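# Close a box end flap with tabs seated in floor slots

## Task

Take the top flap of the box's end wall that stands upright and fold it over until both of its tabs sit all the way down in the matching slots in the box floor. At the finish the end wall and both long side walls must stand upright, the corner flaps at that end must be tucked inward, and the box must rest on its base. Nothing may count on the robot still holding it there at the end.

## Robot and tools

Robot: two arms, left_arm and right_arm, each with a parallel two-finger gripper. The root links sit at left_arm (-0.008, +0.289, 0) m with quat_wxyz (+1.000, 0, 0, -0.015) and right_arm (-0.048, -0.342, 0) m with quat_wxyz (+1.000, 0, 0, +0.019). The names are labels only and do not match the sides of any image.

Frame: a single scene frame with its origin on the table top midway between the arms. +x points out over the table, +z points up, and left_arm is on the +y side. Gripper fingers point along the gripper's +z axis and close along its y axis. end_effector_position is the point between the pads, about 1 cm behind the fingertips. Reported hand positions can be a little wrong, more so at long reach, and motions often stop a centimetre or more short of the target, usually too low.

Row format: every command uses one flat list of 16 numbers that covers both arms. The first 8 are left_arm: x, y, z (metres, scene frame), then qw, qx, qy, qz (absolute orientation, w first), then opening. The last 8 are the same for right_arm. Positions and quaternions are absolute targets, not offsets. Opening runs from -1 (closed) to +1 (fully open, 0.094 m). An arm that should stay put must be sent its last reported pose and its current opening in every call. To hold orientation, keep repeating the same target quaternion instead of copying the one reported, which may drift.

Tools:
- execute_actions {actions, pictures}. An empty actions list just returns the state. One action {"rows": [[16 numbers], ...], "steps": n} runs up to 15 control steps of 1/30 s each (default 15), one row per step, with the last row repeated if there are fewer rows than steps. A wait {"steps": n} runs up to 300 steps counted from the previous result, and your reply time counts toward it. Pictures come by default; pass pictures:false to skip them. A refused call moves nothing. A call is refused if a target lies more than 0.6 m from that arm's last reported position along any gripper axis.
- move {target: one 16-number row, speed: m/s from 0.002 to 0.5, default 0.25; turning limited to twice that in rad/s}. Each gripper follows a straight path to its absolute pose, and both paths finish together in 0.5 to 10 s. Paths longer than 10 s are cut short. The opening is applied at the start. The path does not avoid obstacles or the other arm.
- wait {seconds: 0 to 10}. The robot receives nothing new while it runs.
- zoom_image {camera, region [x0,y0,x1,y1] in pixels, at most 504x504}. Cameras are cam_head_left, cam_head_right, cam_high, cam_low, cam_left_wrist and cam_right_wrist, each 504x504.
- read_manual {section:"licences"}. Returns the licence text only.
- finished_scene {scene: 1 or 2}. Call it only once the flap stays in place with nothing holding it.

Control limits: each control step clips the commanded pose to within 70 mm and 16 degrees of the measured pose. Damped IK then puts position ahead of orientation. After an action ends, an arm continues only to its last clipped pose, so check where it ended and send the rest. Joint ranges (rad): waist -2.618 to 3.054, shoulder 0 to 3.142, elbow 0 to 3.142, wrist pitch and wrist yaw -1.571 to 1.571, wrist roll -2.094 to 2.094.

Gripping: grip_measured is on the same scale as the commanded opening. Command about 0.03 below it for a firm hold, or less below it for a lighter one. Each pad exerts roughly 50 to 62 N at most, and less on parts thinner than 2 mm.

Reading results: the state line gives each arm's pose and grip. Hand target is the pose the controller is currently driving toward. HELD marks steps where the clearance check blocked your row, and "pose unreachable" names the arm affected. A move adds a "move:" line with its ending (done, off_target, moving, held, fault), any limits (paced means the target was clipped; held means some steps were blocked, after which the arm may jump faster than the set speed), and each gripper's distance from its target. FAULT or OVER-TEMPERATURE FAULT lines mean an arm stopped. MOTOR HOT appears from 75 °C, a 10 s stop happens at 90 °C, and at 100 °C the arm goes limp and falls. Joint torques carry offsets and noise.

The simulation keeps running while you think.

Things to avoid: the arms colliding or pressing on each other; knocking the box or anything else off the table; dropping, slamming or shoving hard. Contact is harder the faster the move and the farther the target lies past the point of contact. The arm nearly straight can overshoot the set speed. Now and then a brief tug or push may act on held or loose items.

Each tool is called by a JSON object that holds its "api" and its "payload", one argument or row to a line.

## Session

{"api": "execute_actions", "payload": {
  "actions": []
}}

Scene clock: 0.00 s of 4500.00 s.
left_arm: end_effector_position=(+0.3772, +0.2743, +0.4091) grip_measured=-0.400 end_effector_quat_wxyz=(+0.710, +0.016, +0.704, -0.016) | right_arm: end_effector_position=(+0.3363, -0.3297, +0.4109) grip_measured=+1.000 end_effector_quat_wxyz=(+0.709, -0.017, +0.705, +0.005)
Joint positions: left_arm=[-0.008  1.063  1.054  0.017  0.006  0.     0.028] | right_arm=[-0.009  1.06   1.062  0.005 -0.002 -0.016  0.094]
Joint velocities: left_arm=[-0.017 -0.007 -0.012  0.007  0.007 -0.037  0.001] | right_arm=[-0.002  0.007 -0.002 -0.022 -0.037 -0.037  0.   ]
Joint torques (N m, as the arm reports them, + toward a larger angle): no reading
Hand target (left_arm): +0.375, +0.274, +0.411; +0.710, +0.015, +0.704, -0.016
Hand target (right_arm): +0.334, -0.330, +0.415; +0.712, -0.016, +0.702, +0.006

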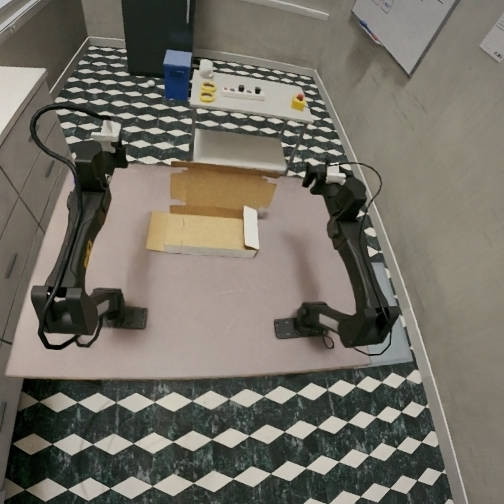

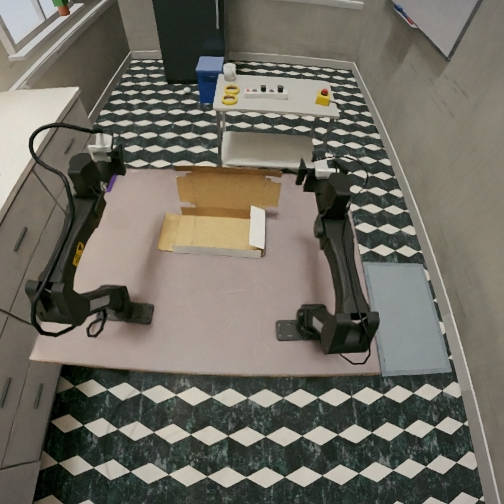

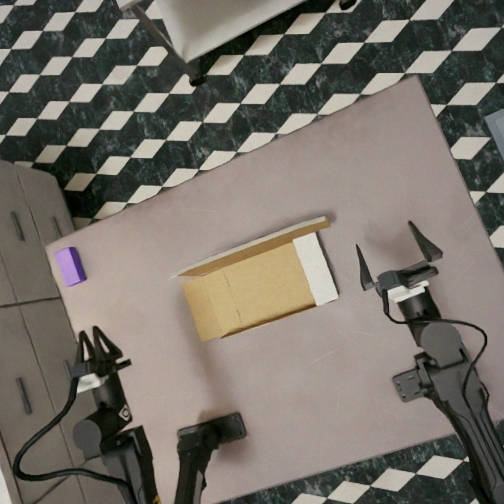

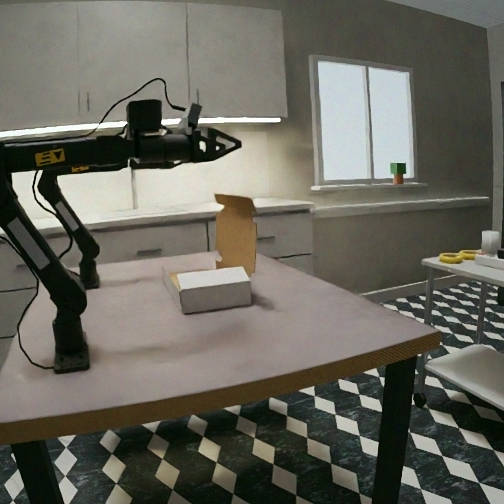

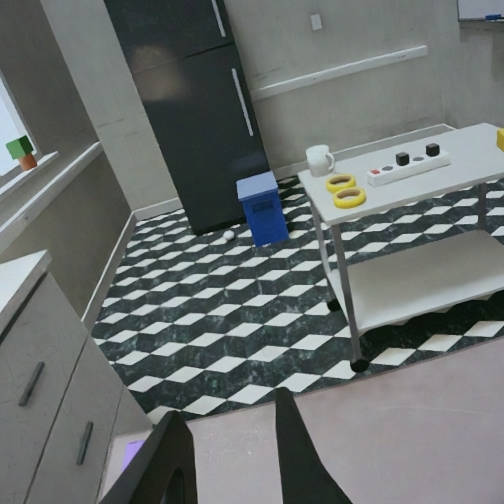

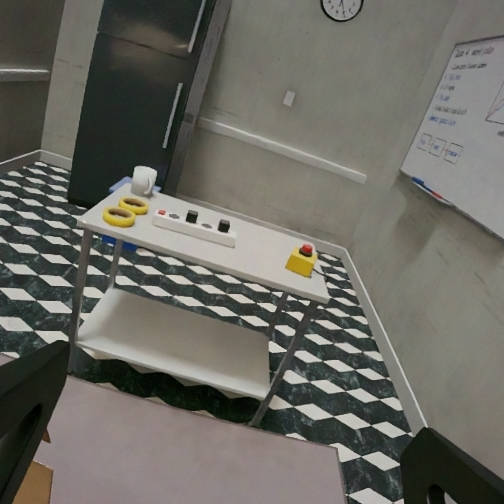

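{"api": "move", "payload": {
  "target": [0.25,0.4,0.35,0.709,0,0.705,0,-0.4,0.35,-0.23,0.12,0.174,0,0.985,0,0.2]
}}

Scene clock: 8.77 s of 4500.00 s.
left_arm: end_effector_position=(+0.2515, +0.4069, +0.3534) grip_measured=-0.400 end_effector_quat_wxyz=(+0.707, -0.003, +0.708, +0.002) | right_arm: end_effector_position=(+0.3501, -0.2352, +0.1085) grip_measured=+0.202 end_effector_quat_wxyz=(+0.169, -0.006, +0.986, +0.001)
Joint positions: left_arm=[0.982 0.746 0.73  0.013 0.946 0.    0.028] | right_arm=[ 0.263  1.81   1.443 -0.878  0.096  0.275  0.056]
Joint velocities: left_arm=[-0.002  0.002 -0.017  0.007  0.037 -0.007 -0.001] | right_arm=[ 0.007  0.017 -0.012 -0.037 -0.037  0.051 -0.   ]
Joint torques (N m, as the arm reports them, + toward a larger angle): left_arm=[ 0.71 -1.23  6.45  1.64  0.11  0.1 ] | right_arm=[ 0.9  -9.76 11.31  0.55 -0.06  0.06]
Hand target (left_arm): +0.249, +0.404, +0.350; +0.708, +0.002, +0.707, +0.003
Hand target (right_arm): +0.352, -0.229, +0.116; +0.174, -0.006, +0.985, +0.008
Off the commanded pose (left_arm): 0.008 m, 1 deg.
Off the commanded pose (right_arm): 0.013 m, 1 deg.
After step 90, 2.70 s passed at rest.
move: off_target (right_arm)

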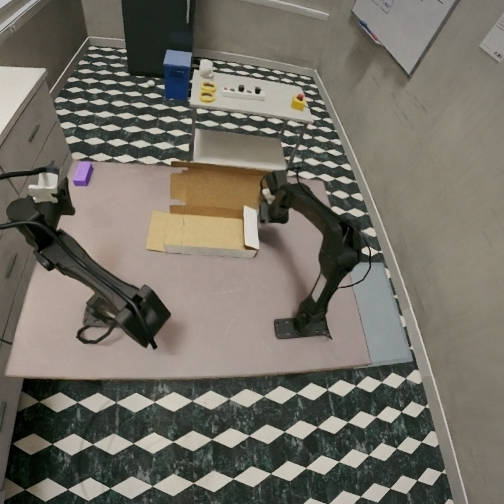

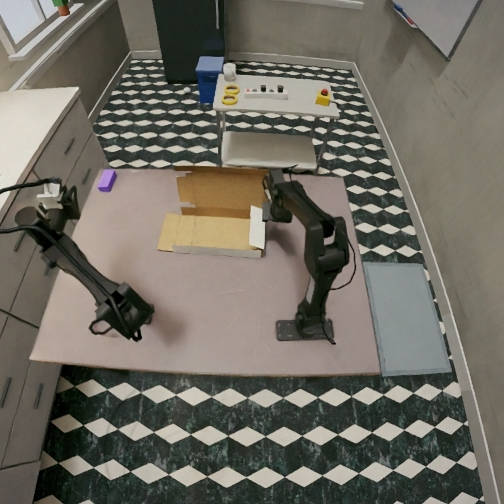

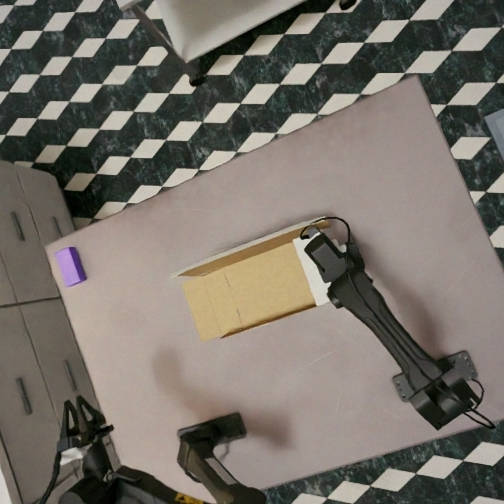

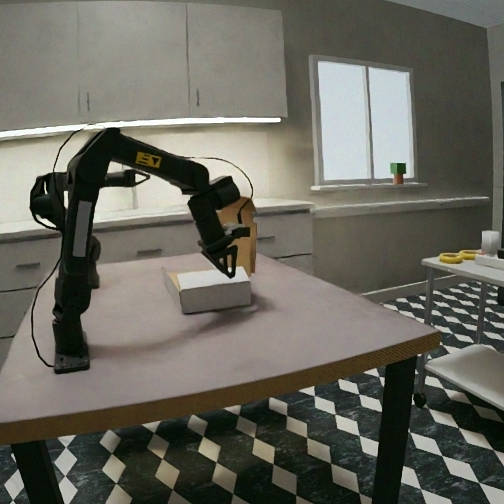

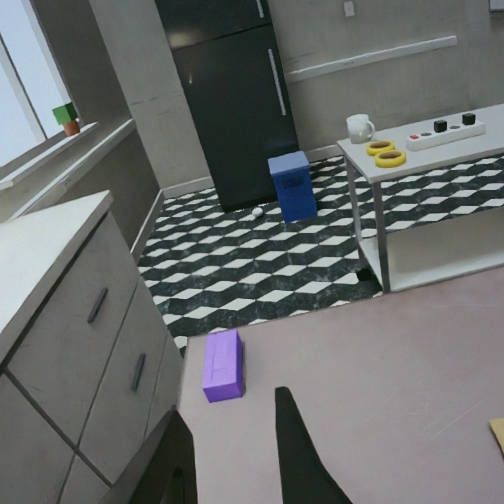

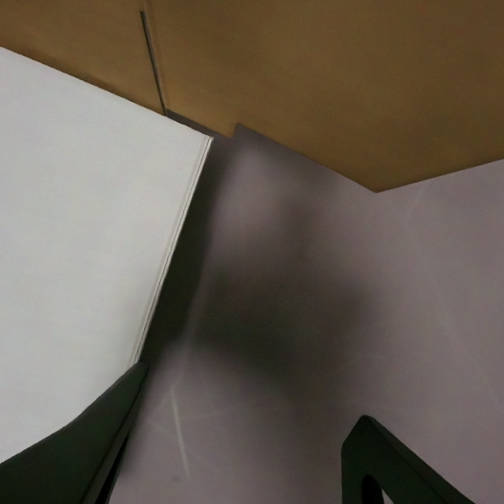

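{"api": "move", "payload": {
  "target": [0.355,0.02,0.12,0.174,0,0.985,0,-1,0.355,-0.18,0.10,0,0.707,0.707,0,0.5]
}}

{"api": "move", "payload": {
  "target": [0.355,0.02,-0.01,0.174,0,0.985,0,-1,0.355,-0.183,0.085,0,0.707,0.707,0,0.5],
  "speed": 0.1
}}

Scene clock: 20.07 s of 4500.00 s.
left_arm: end_effector_position=(+0.3545, +0.0163, +0.1089) grip_measured=-0.998 end_effector_quat_wxyz=(+0.175, -0.002, +0.985, -0.005) | right_arm: end_effector_position=(+0.3543, -0.1842, +0.0959) grip_measured=+0.498 end_effector_quat_wxyz=(+0.000, +0.706, +0.709, +0.002)
Joint positions: left_arm=[-0.706  2.02   1.73  -1.009 -0.227 -0.708  0.   ] | right_arm=[ 0.333  2.22   2.042 -1.388 -0.001  1.939  0.07 ]
Joint velocities: left_arm=[-0.007  0.002  0.002 -0.051 -0.051 -0.037 -0.001] | right_arm=[ 0.022 -0.012  0.012  0.037 -0.095 -0.037 -0.   ]
Joint torques (N m, as the arm reports them, + toward a larger angle): left_arm=[ -0.53 -10.83  10.14   0.64  -0.09  -0.01] | right_arm=[  0.67 -12.33  10.53  -0.12  -0.06   0.06]
Hand target (left_arm): +0.353, +0.013, +0.114; +0.173, -0.004, +0.985, -0.008
Hand target (right_arm): +0.355, -0.180, +0.098; -0.002, +0.707, +0.707, +0.002
Off the commanded pose (left_arm): 0.012 m, 1 deg.
Off the commanded pose (right_arm): 0.006 m, 0 deg.
After step 90, 4.47 s passed at rest.
move: off_target (left_arm)

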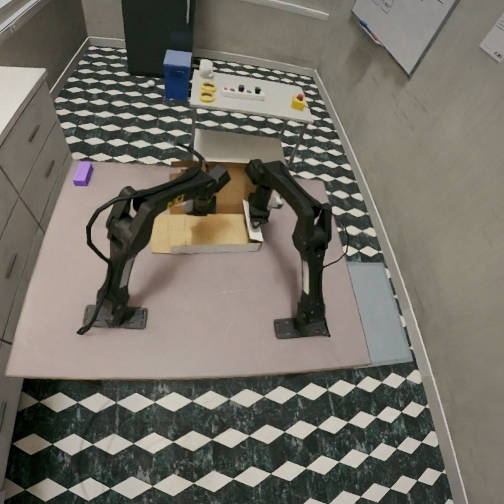

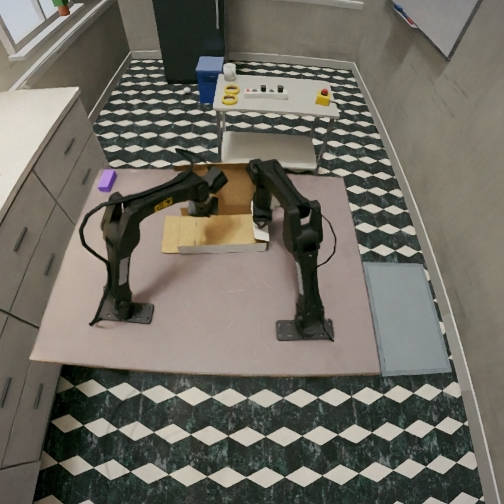

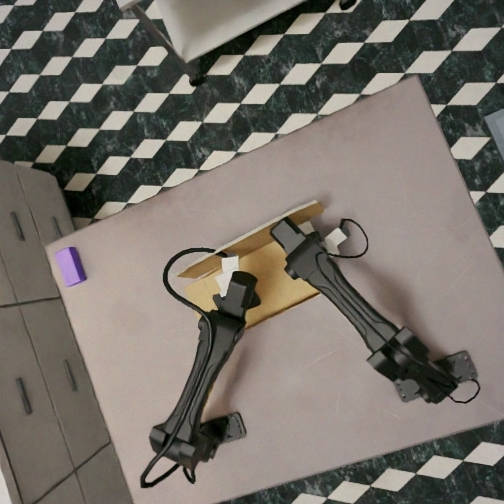

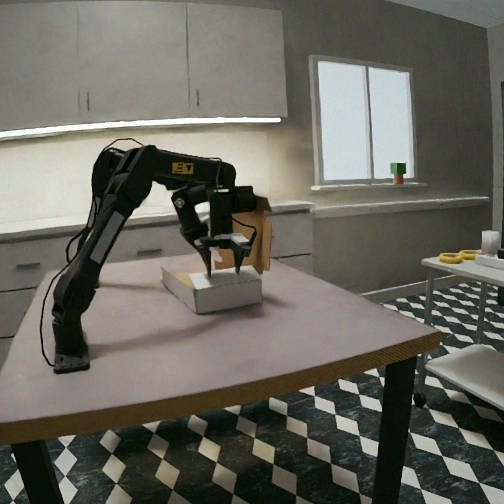

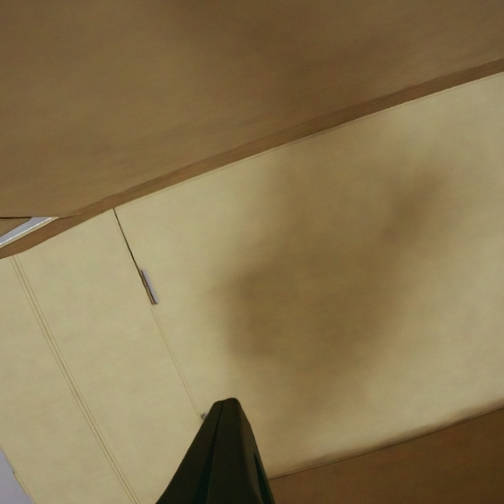

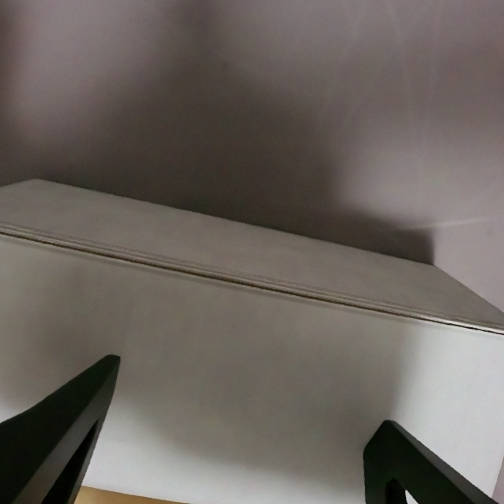

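Scene clock: 21.67 s of 4500.00 s.
left_arm: end_effector_position=(+0.3584, +0.0161, +0.0117) grip_measured=-0.998 end_effector_quat_wxyz=(+0.188, -0.004, +0.982, -0.007) | right_arm: end_effector_position=(+0.3579, -0.1826, +0.0945) grip_measured=+0.498 end_effector_quat_wxyz=(+0.003, +0.706, +0.708, +0.009)
Joint positions: left_arm=[-0.705  2.102  1.447 -0.621 -0.24  -0.706  0.   ] | right_arm=[ 0.333  2.22   2.036 -1.367 -0.002  1.939  0.07 ]
Joint velocities: left_arm=[-0.022  0.007 -0.017  0.022  0.022 -0.081  0.001] | right_arm=[ 0.017  0.002 -0.002 -0.081 -0.037 -0.022 -0.   ]
Joint torques (N m, as the arm reports them, + toward a larger angle): left_arm=[ 0.28 -8.97  4.11  1.11 -0.04  0.13] | right_arm=[  0.23 -12.71   5.44   0.22   0.01   0.04]
Hand target (left_arm): +0.354, +0.021, -0.009; +0.174, -0.000, +0.985, +0.000
Hand target (right_arm): +0.355, -0.183, +0.085; -0.000, +0.707, +0.707, -0.000
Off the commanded pose (left_arm): 0.022 m, 2 deg.
Off the commanded pose (right_arm): 0.010 m, 1 deg.
move: off_target (left_arm)

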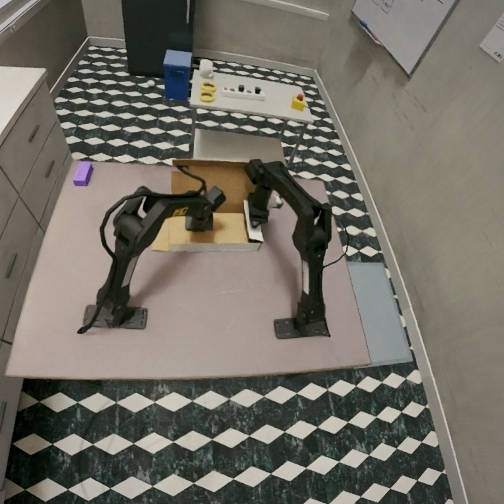

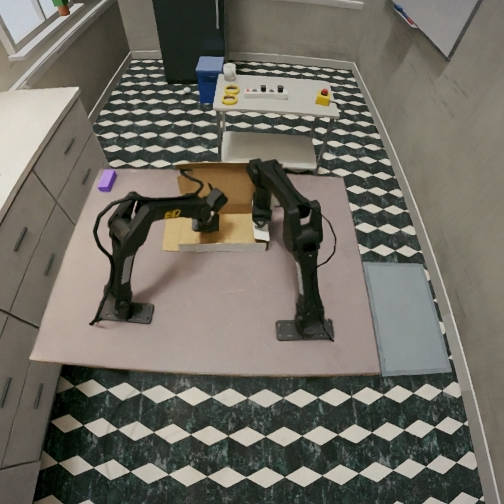

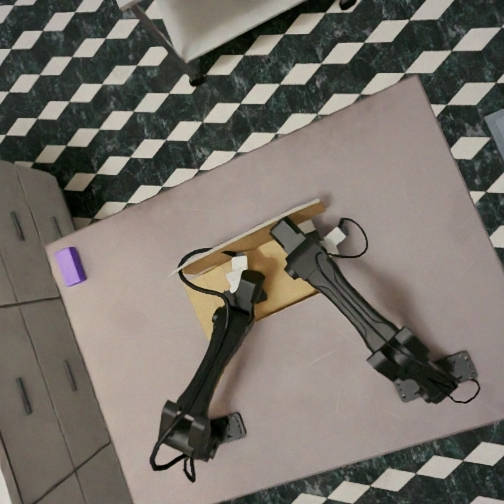

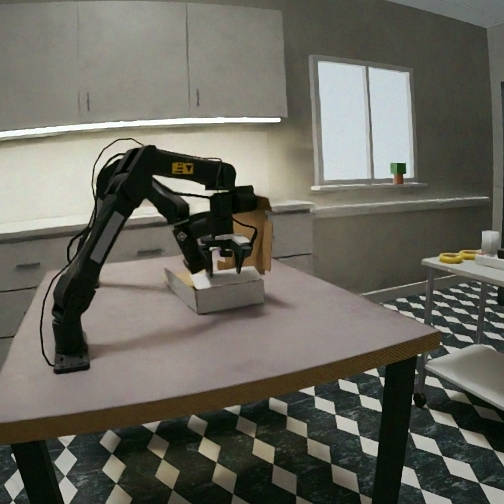

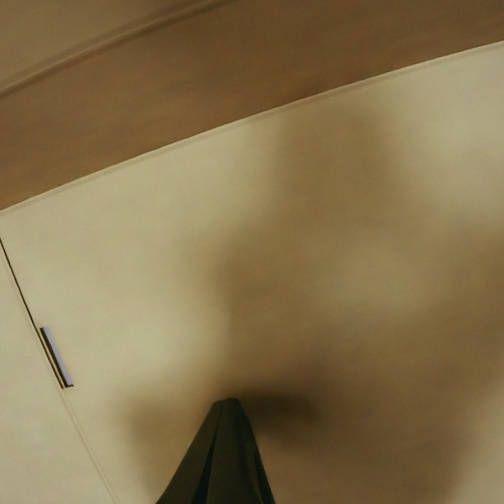

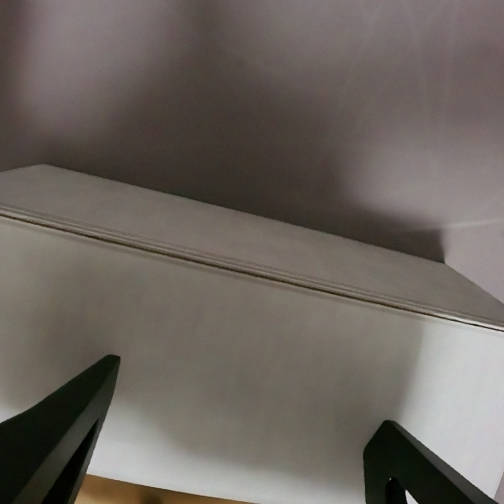

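{"api": "move", "payload": {
  "target": [0.355,0.02,-0.012,0.174,0,0.985,0,-1,0.36,-0.185,0.02,0,0.707,0.707,0,0.5],
  "speed": 0.04
}}

{"api": "move", "payload": {
  "target": [0.355,0.03,-0.02,0.174,0,0.985,0,-1,0.36,-0.21,0.0,0,0.707,0.707,0,0.5],
  "speed": 0.03
}}

Scene clock: 28.90 s of 4500.00 s.
left_arm: end_effector_position=(+0.3635, +0.0117, +0.0125) grip_measured=-0.998 end_effector_quat_wxyz=(+0.198, -0.005, +0.980, -0.016) | right_arm: end_effector_position=(+0.3711, -0.1741, +0.0451) grip_measured=+0.498 end_effector_quat_wxyz=(+0.007, +0.705, +0.708, +0.040)
Joint positions: left_arm=[-0.705  2.105  1.446 -0.59  -0.24  -0.706  0.   ] | right_arm=[ 0.333  2.233  1.858 -1.117 -0.02   1.939  0.07 ]
Joint velocities: left_arm=[-0.022 -0.017 -0.007 -0.037  0.022 -0.007  0.001] | right_arm=[ 0.002  0.007 -0.002 -0.066 -0.022 -0.022  0.001]
Joint torques (N m, as the arm reports them, + toward a larger angle): left_arm=[ 0.26 -8.87  4.33  0.92 -0.07  0.13] | right_arm=[ -0.47 -10.53   4.76   0.12   0.2   -0.05]
Hand target (left_arm): +0.354, +0.021, -0.011; +0.174, -0.000, +0.985, -0.000
Hand target (right_arm): +0.359, -0.185, +0.021; -0.000, +0.707, +0.707, +0.000
Off the commanded pose (left_arm): 0.027 m, 3 deg.
Off the commanded pose (right_arm): 0.029 m, 5 deg.
After step 90, 1.87 s passed at rest.
move: off_target (left_arm, right_arm)

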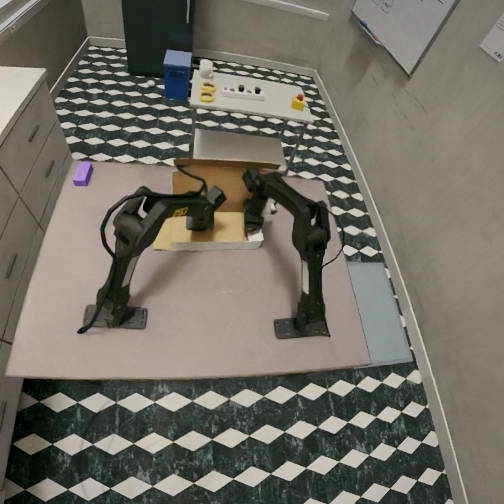

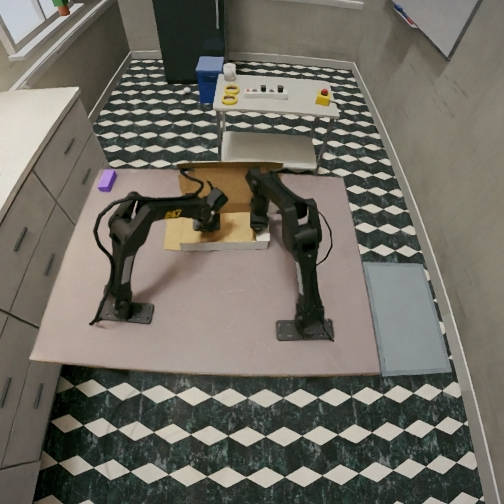

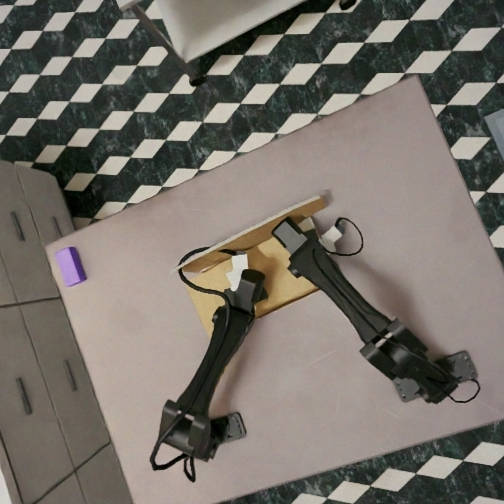

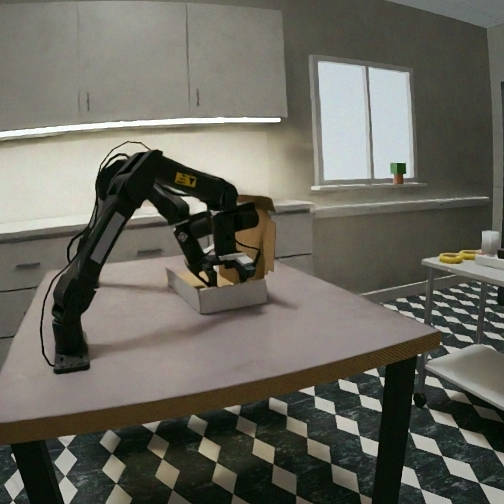

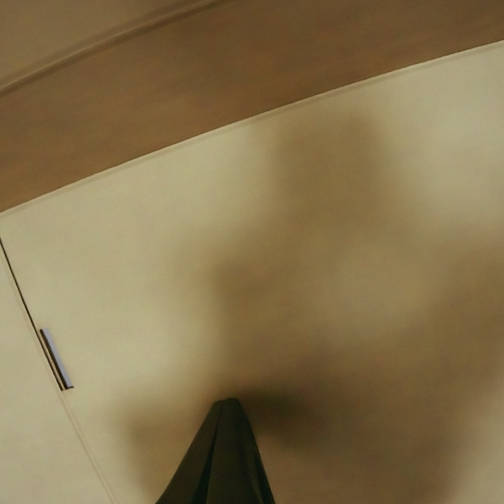

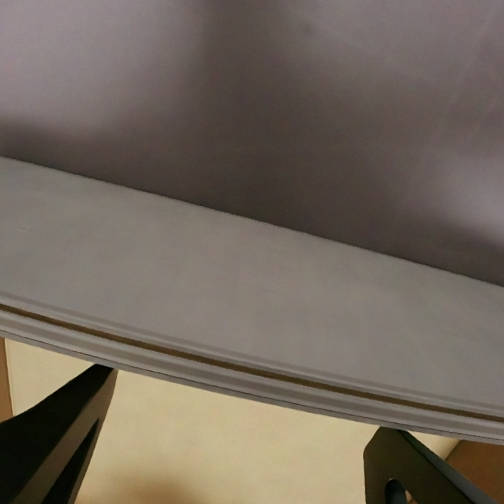

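Scene clock: 31.10 s of 4500.00 s.
left_arm: end_effector_position=(+0.3713, +0.0058, +0.0114) grip_measured=-0.998 end_effector_quat_wxyz=(+0.216, -0.003, +0.976, -0.037) | right_arm: end_effector_position=(+0.3711, -0.1828, +0.0215) grip_measured=+0.498 end_effector_quat_wxyz=(-0.005, +0.702, +0.711, +0.049)
Joint positions: left_arm=[-0.7    2.102  1.417 -0.506 -0.23  -0.691  0.   ] | right_arm=[ 0.302  2.233  1.762 -1.016 -0.052  1.902  0.07 ]
Joint velocities: left_arm=[ 0.007 -0.012  0.007 -0.022 -0.007 -0.037 -0.001] | right_arm=[ 0.007 -0.007 -0.002  0.022 -0.007 -0.081 -0.   ]
Joint torques (N m, as the arm reports them, + toward a larger angle): left_arm=[ 1.61 -9.21  2.81  0.64 -0.09  0.14] | right_arm=[ -2.53 -11.45   4.08  -0.01   0.55  -0.24]
Hand target (left_arm): +0.354, +0.030, -0.018; +0.173, -0.000, +0.985, -0.000
Hand target (right_arm): +0.359, -0.209, +0.001; -0.002, +0.707, +0.708, +0.000
Off the commanded pose (left_arm): 0.043 m, 6 deg.
Off the commanded pose (right_arm): 0.036 m, 6 deg.
move: off_target (left_arm, right_arm)

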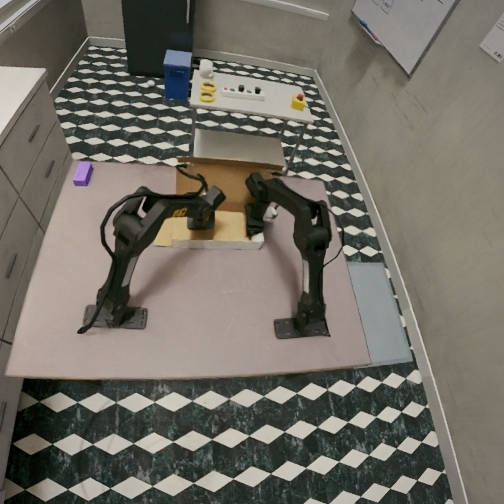

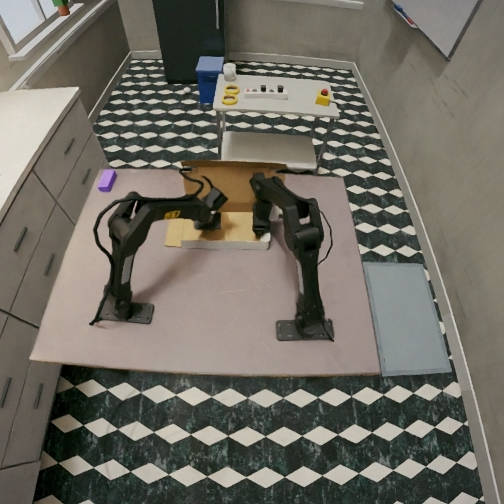

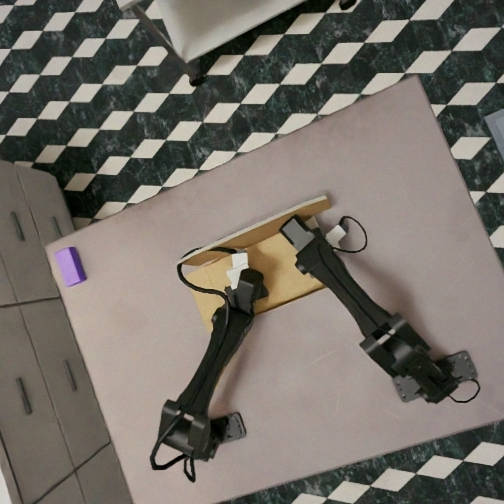

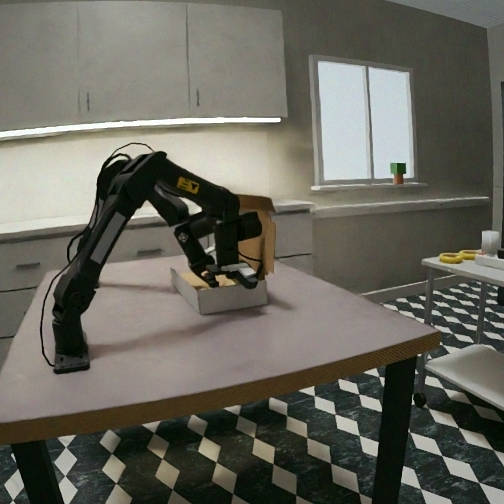

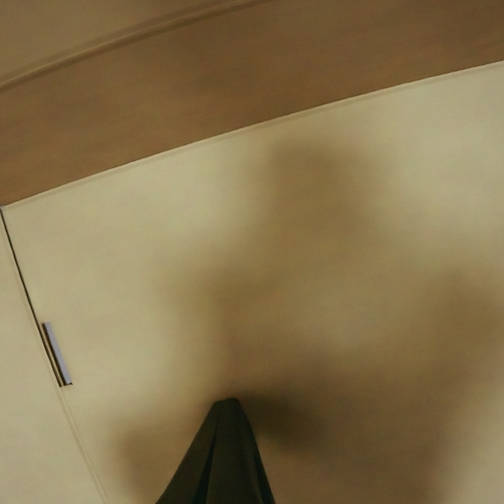

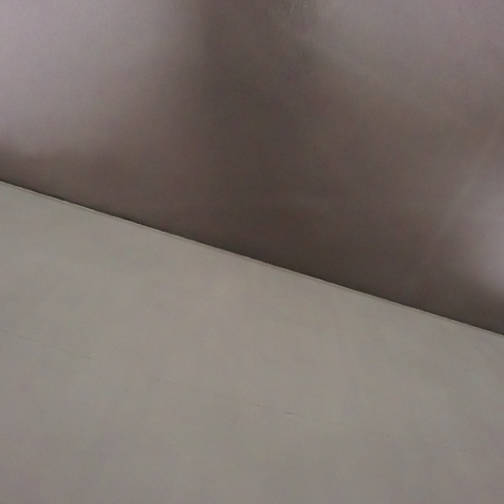

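Near floor as before. Back off and look.

{"api": "move", "payload": {
  "target": [0.33,0.1,0.15,0.174,0,0.985,0,-1,0.36,-0.175,0.13,0,0.707,0.707,0,0.5],
  "speed": 0.12
}}

{"api": "move", "payload": {
  "target": [0.28,0.35,0.25,0.174,0,0.985,0,-1,0.345,-0.2,0.125,0.174,0,0.985,0,1]
}}

Scene clock: 36.47 s of 4500.00 s.
left_arm: end_effector_position=(+0.3318, +0.0990, +0.1417) grip_measured=-0.998 end_effector_quat_wxyz=(+0.172, -0.001, +0.985, +0.005) | right_arm: end_effector_position=(+0.3597, -0.1769, +0.1292) grip_measured=+0.498 end_effector_quat_wxyz=(-0.004, +0.707, +0.707, +0.010)
Joint positions: left_arm=[-0.575  1.751  1.505 -1.041 -0.202 -0.578  0.   ] | right_arm=[ 0.339  2.275  2.266 -1.547 -0.015  1.949  0.07 ]
Joint velocities: left_arm=[-0.007  0.012 -0.012  0.051  0.007 -0.037 -0.001] | right_arm=[-0.012  0.007 -0.007 -0.095  0.051  0.037  0.001]
Joint torques (N m, as the arm reports them, + toward a larger angle): left_arm=[ 0.41 -9.26 10.    0.66 -0.08  0.11] | right_arm=[  0.91 -12.41  10.26  -0.09   0.14   0.06]
Hand target (left_arm): +0.333, +0.100, +0.151; +0.175, -0.000, +0.985, +0.000
Hand target (right_arm): +0.359, -0.175, +0.129; +0.001, +0.707, +0.707, +0.004
Off the commanded pose (left_arm): 0.009 m, 1 deg.
Off the commanded pose (right_arm): 0.002 m, 1 deg.
joint sent to its limit (right arm) — the command would take joint 4 (wrist pitch) past its lower limit, so that joint was sent only as far as its limit.
After step 90, 0.33 s passed at rest.
move: done

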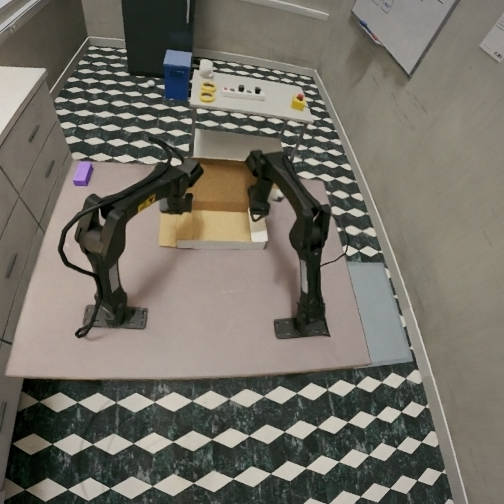

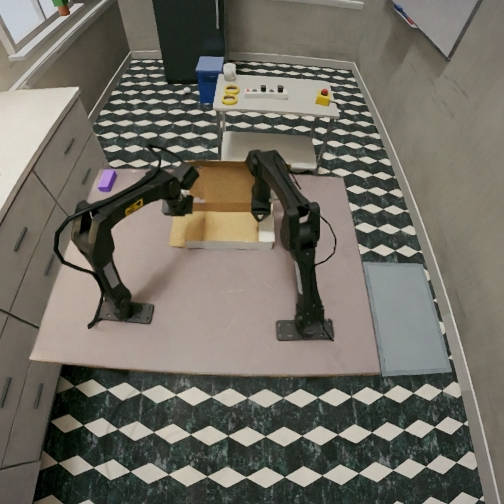

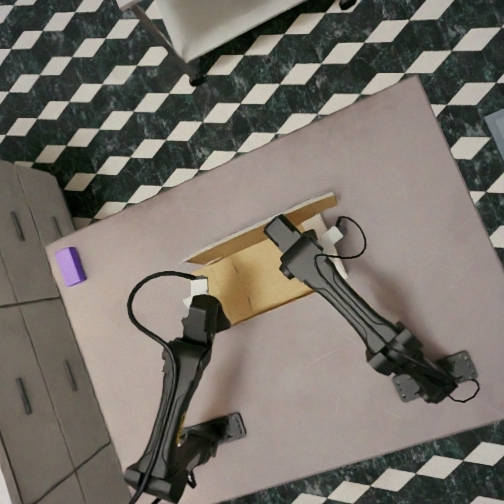

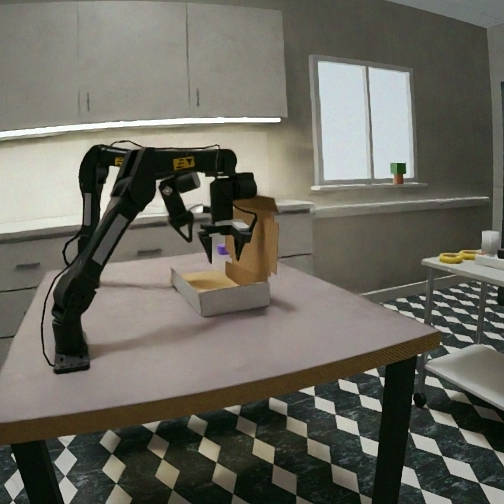

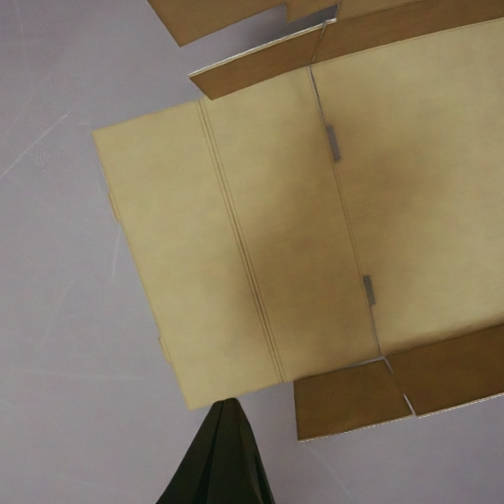

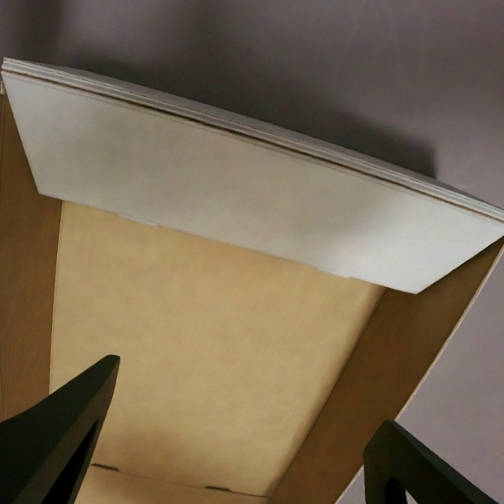

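Scene clock: 40.27 s of 4500.00 s.
left_arm: end_effector_position=(+0.2850, +0.3569, +0.2478) grip_measured=-0.998 end_effector_quat_wxyz=(+0.178, -0.002, +0.984, +0.011) | right_arm: end_effector_position=(+0.3468, -0.1967, +0.1221) grip_measured=+1.000 end_effector_quat_wxyz=(+0.167, +0.001, +0.986, -0.007)
Joint positions: left_arm=[ 0.295  1.435  1.604 -1.389  0.07   0.249  0.   ] | right_arm=[ 0.374  1.858  1.56  -0.97   0.147  0.394  0.094]
Joint velocities: left_arm=[ 0.007 -0.002 -0.002 -0.022  0.066  0.007 -0.   ] | right_arm=[-0.017  0.012 -0.007 -0.007 -0.037 -0.037  0.   ]
Joint torques (N m, as the arm reports them, + toward a larger angle): left_arm=[ 0.57 -4.21  9.6   0.78  0.21  0.13] | right_arm=[ -0.63 -12.41   6.63   0.73   0.01  -0.12]
Hand target (left_arm): +0.285, +0.356, +0.252; +0.178, +0.001, +0.984, +0.003
Hand target (right_arm): +0.345, -0.199, +0.127; +0.174, -0.000, +0.985, -0.003
Off the commanded pose (left_arm): 0.009 m, 1 deg.
Off the commanded pose (right_arm): 0.005 m, 1 deg.
move: done

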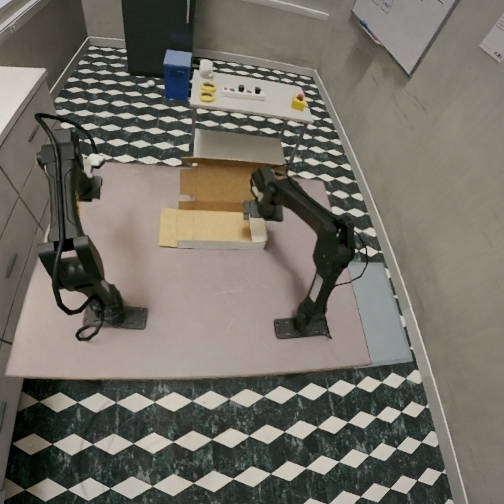

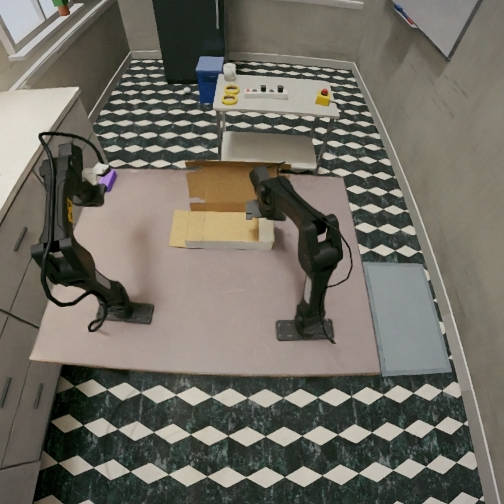

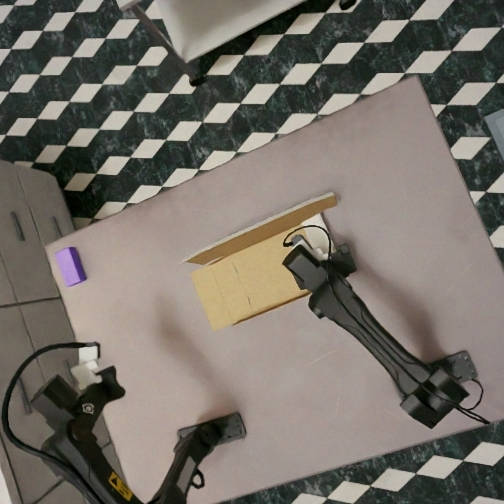

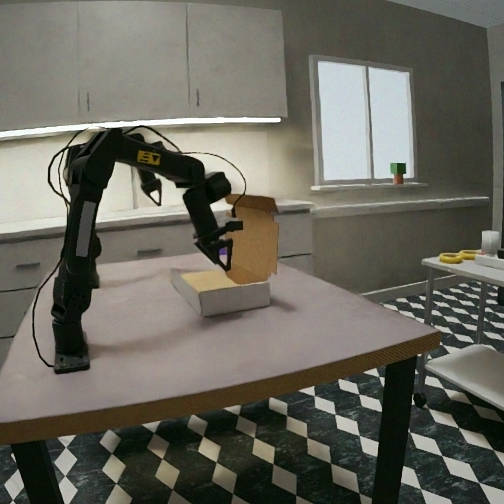

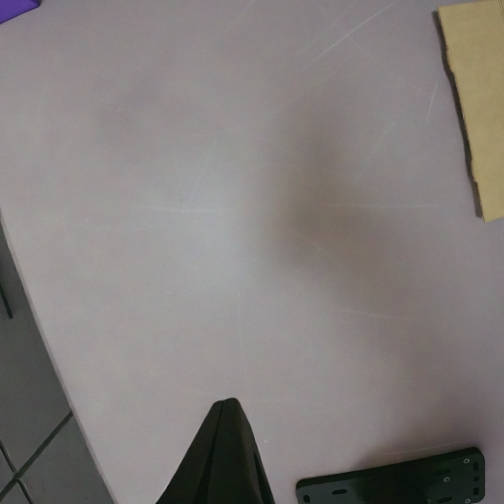

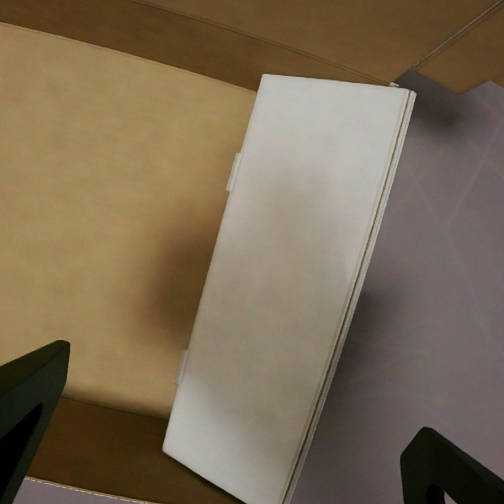

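{"api": "move", "payload": {
  "target": [0.28,0.35,0.25,0.174,0,0.985,0,-1,0.36,-0.205,0.02,0.174,0,0.985,0,1],
  "speed": 0.08
}}

Scene clock: 53.30 s of 4500.00 s.
left_arm: end_effector_position=(+0.2838, +0.3564, +0.2473) grip_measured=-0.998 end_effector_quat_wxyz=(+0.175, -0.001, +0.984, +0.010) | right_arm: end_effector_position=(+0.3618, -0.2013, +0.0258) grip_measured=+1.000 end_effector_quat_wxyz=(+0.180, -0.000, +0.984, -0.000)
Joint positions: left_arm=[ 0.295  1.435  1.604 -1.394  0.071  0.251  0.   ] | right_arm=[ 0.345  1.965  1.302 -0.571  0.134  0.361  0.094]
Joint velocities: left_arm=[-0.017  0.012 -0.017  0.007  0.037 -0.007 -0.   ] | right_arm=[-0.007  0.002 -0.002  0.051  0.022 -0.051  0.   ]
Joint torques (N m, as the arm reports them, + toward a larger angle): left_arm=[-0.71 -5.6   7.75  0.75  0.2  -0.01] | right_arm=[ -0.89 -10.55   6.45   0.8   -0.02  -0.11]
Hand target (left_arm): +0.280, +0.350, +0.250; +0.174, +0.000, +0.985, -0.000
Hand target (right_arm): +0.360, -0.205, +0.020; +0.174, -0.000, +0.985, -0.000
Off the commanded pose (left_arm): 0.008 m, 1 deg.
Off the commanded pose (right_arm): 0.007 m, 1 deg.
After step 90, 8.20 s passed at rest.
move: done

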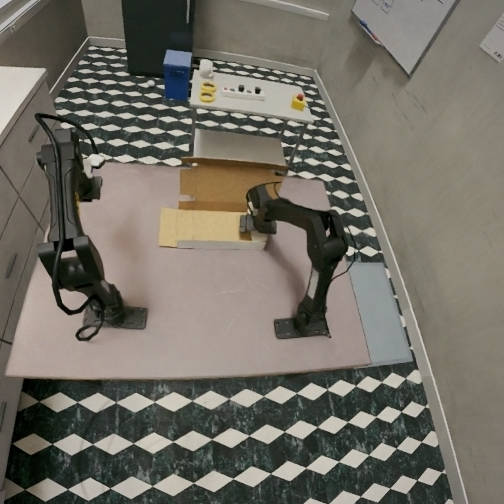

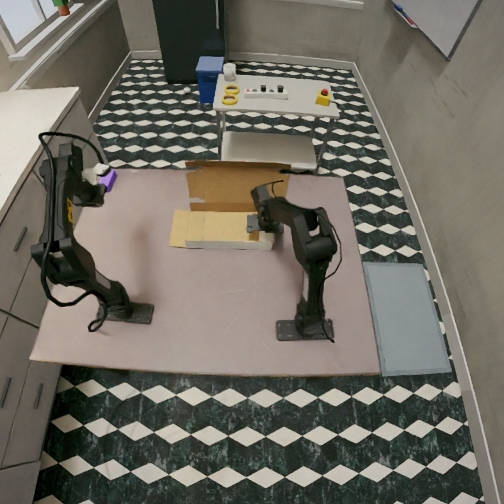

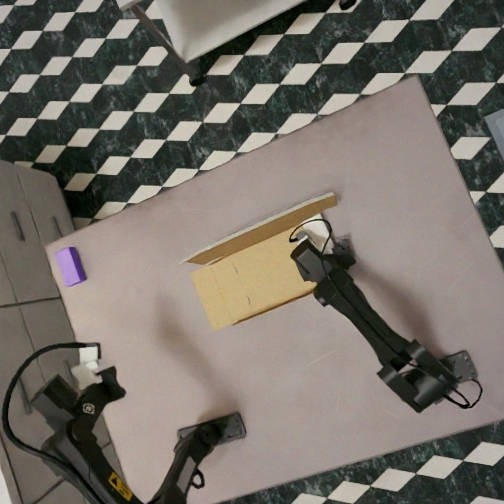

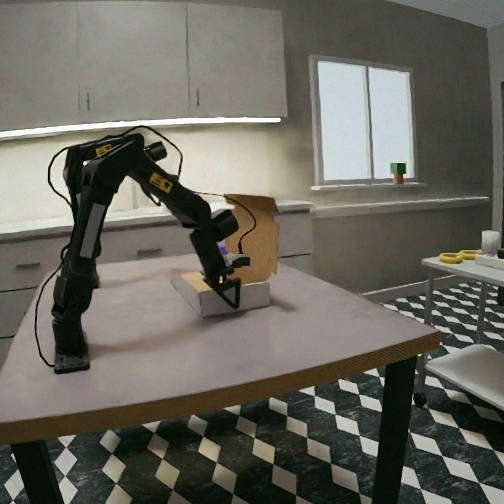

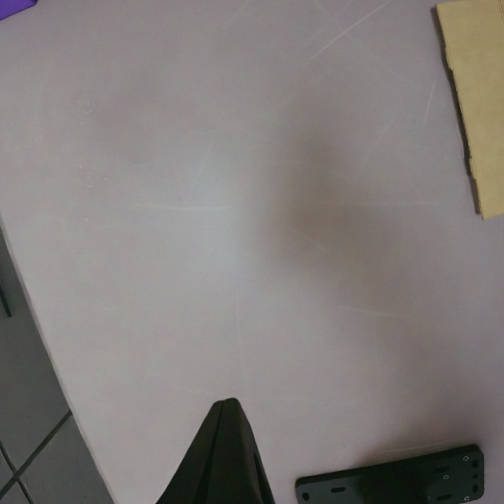

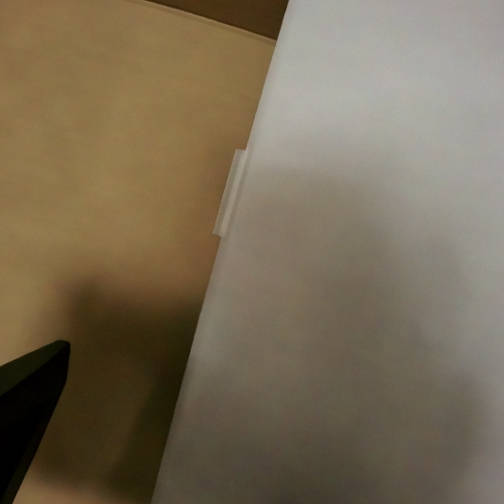

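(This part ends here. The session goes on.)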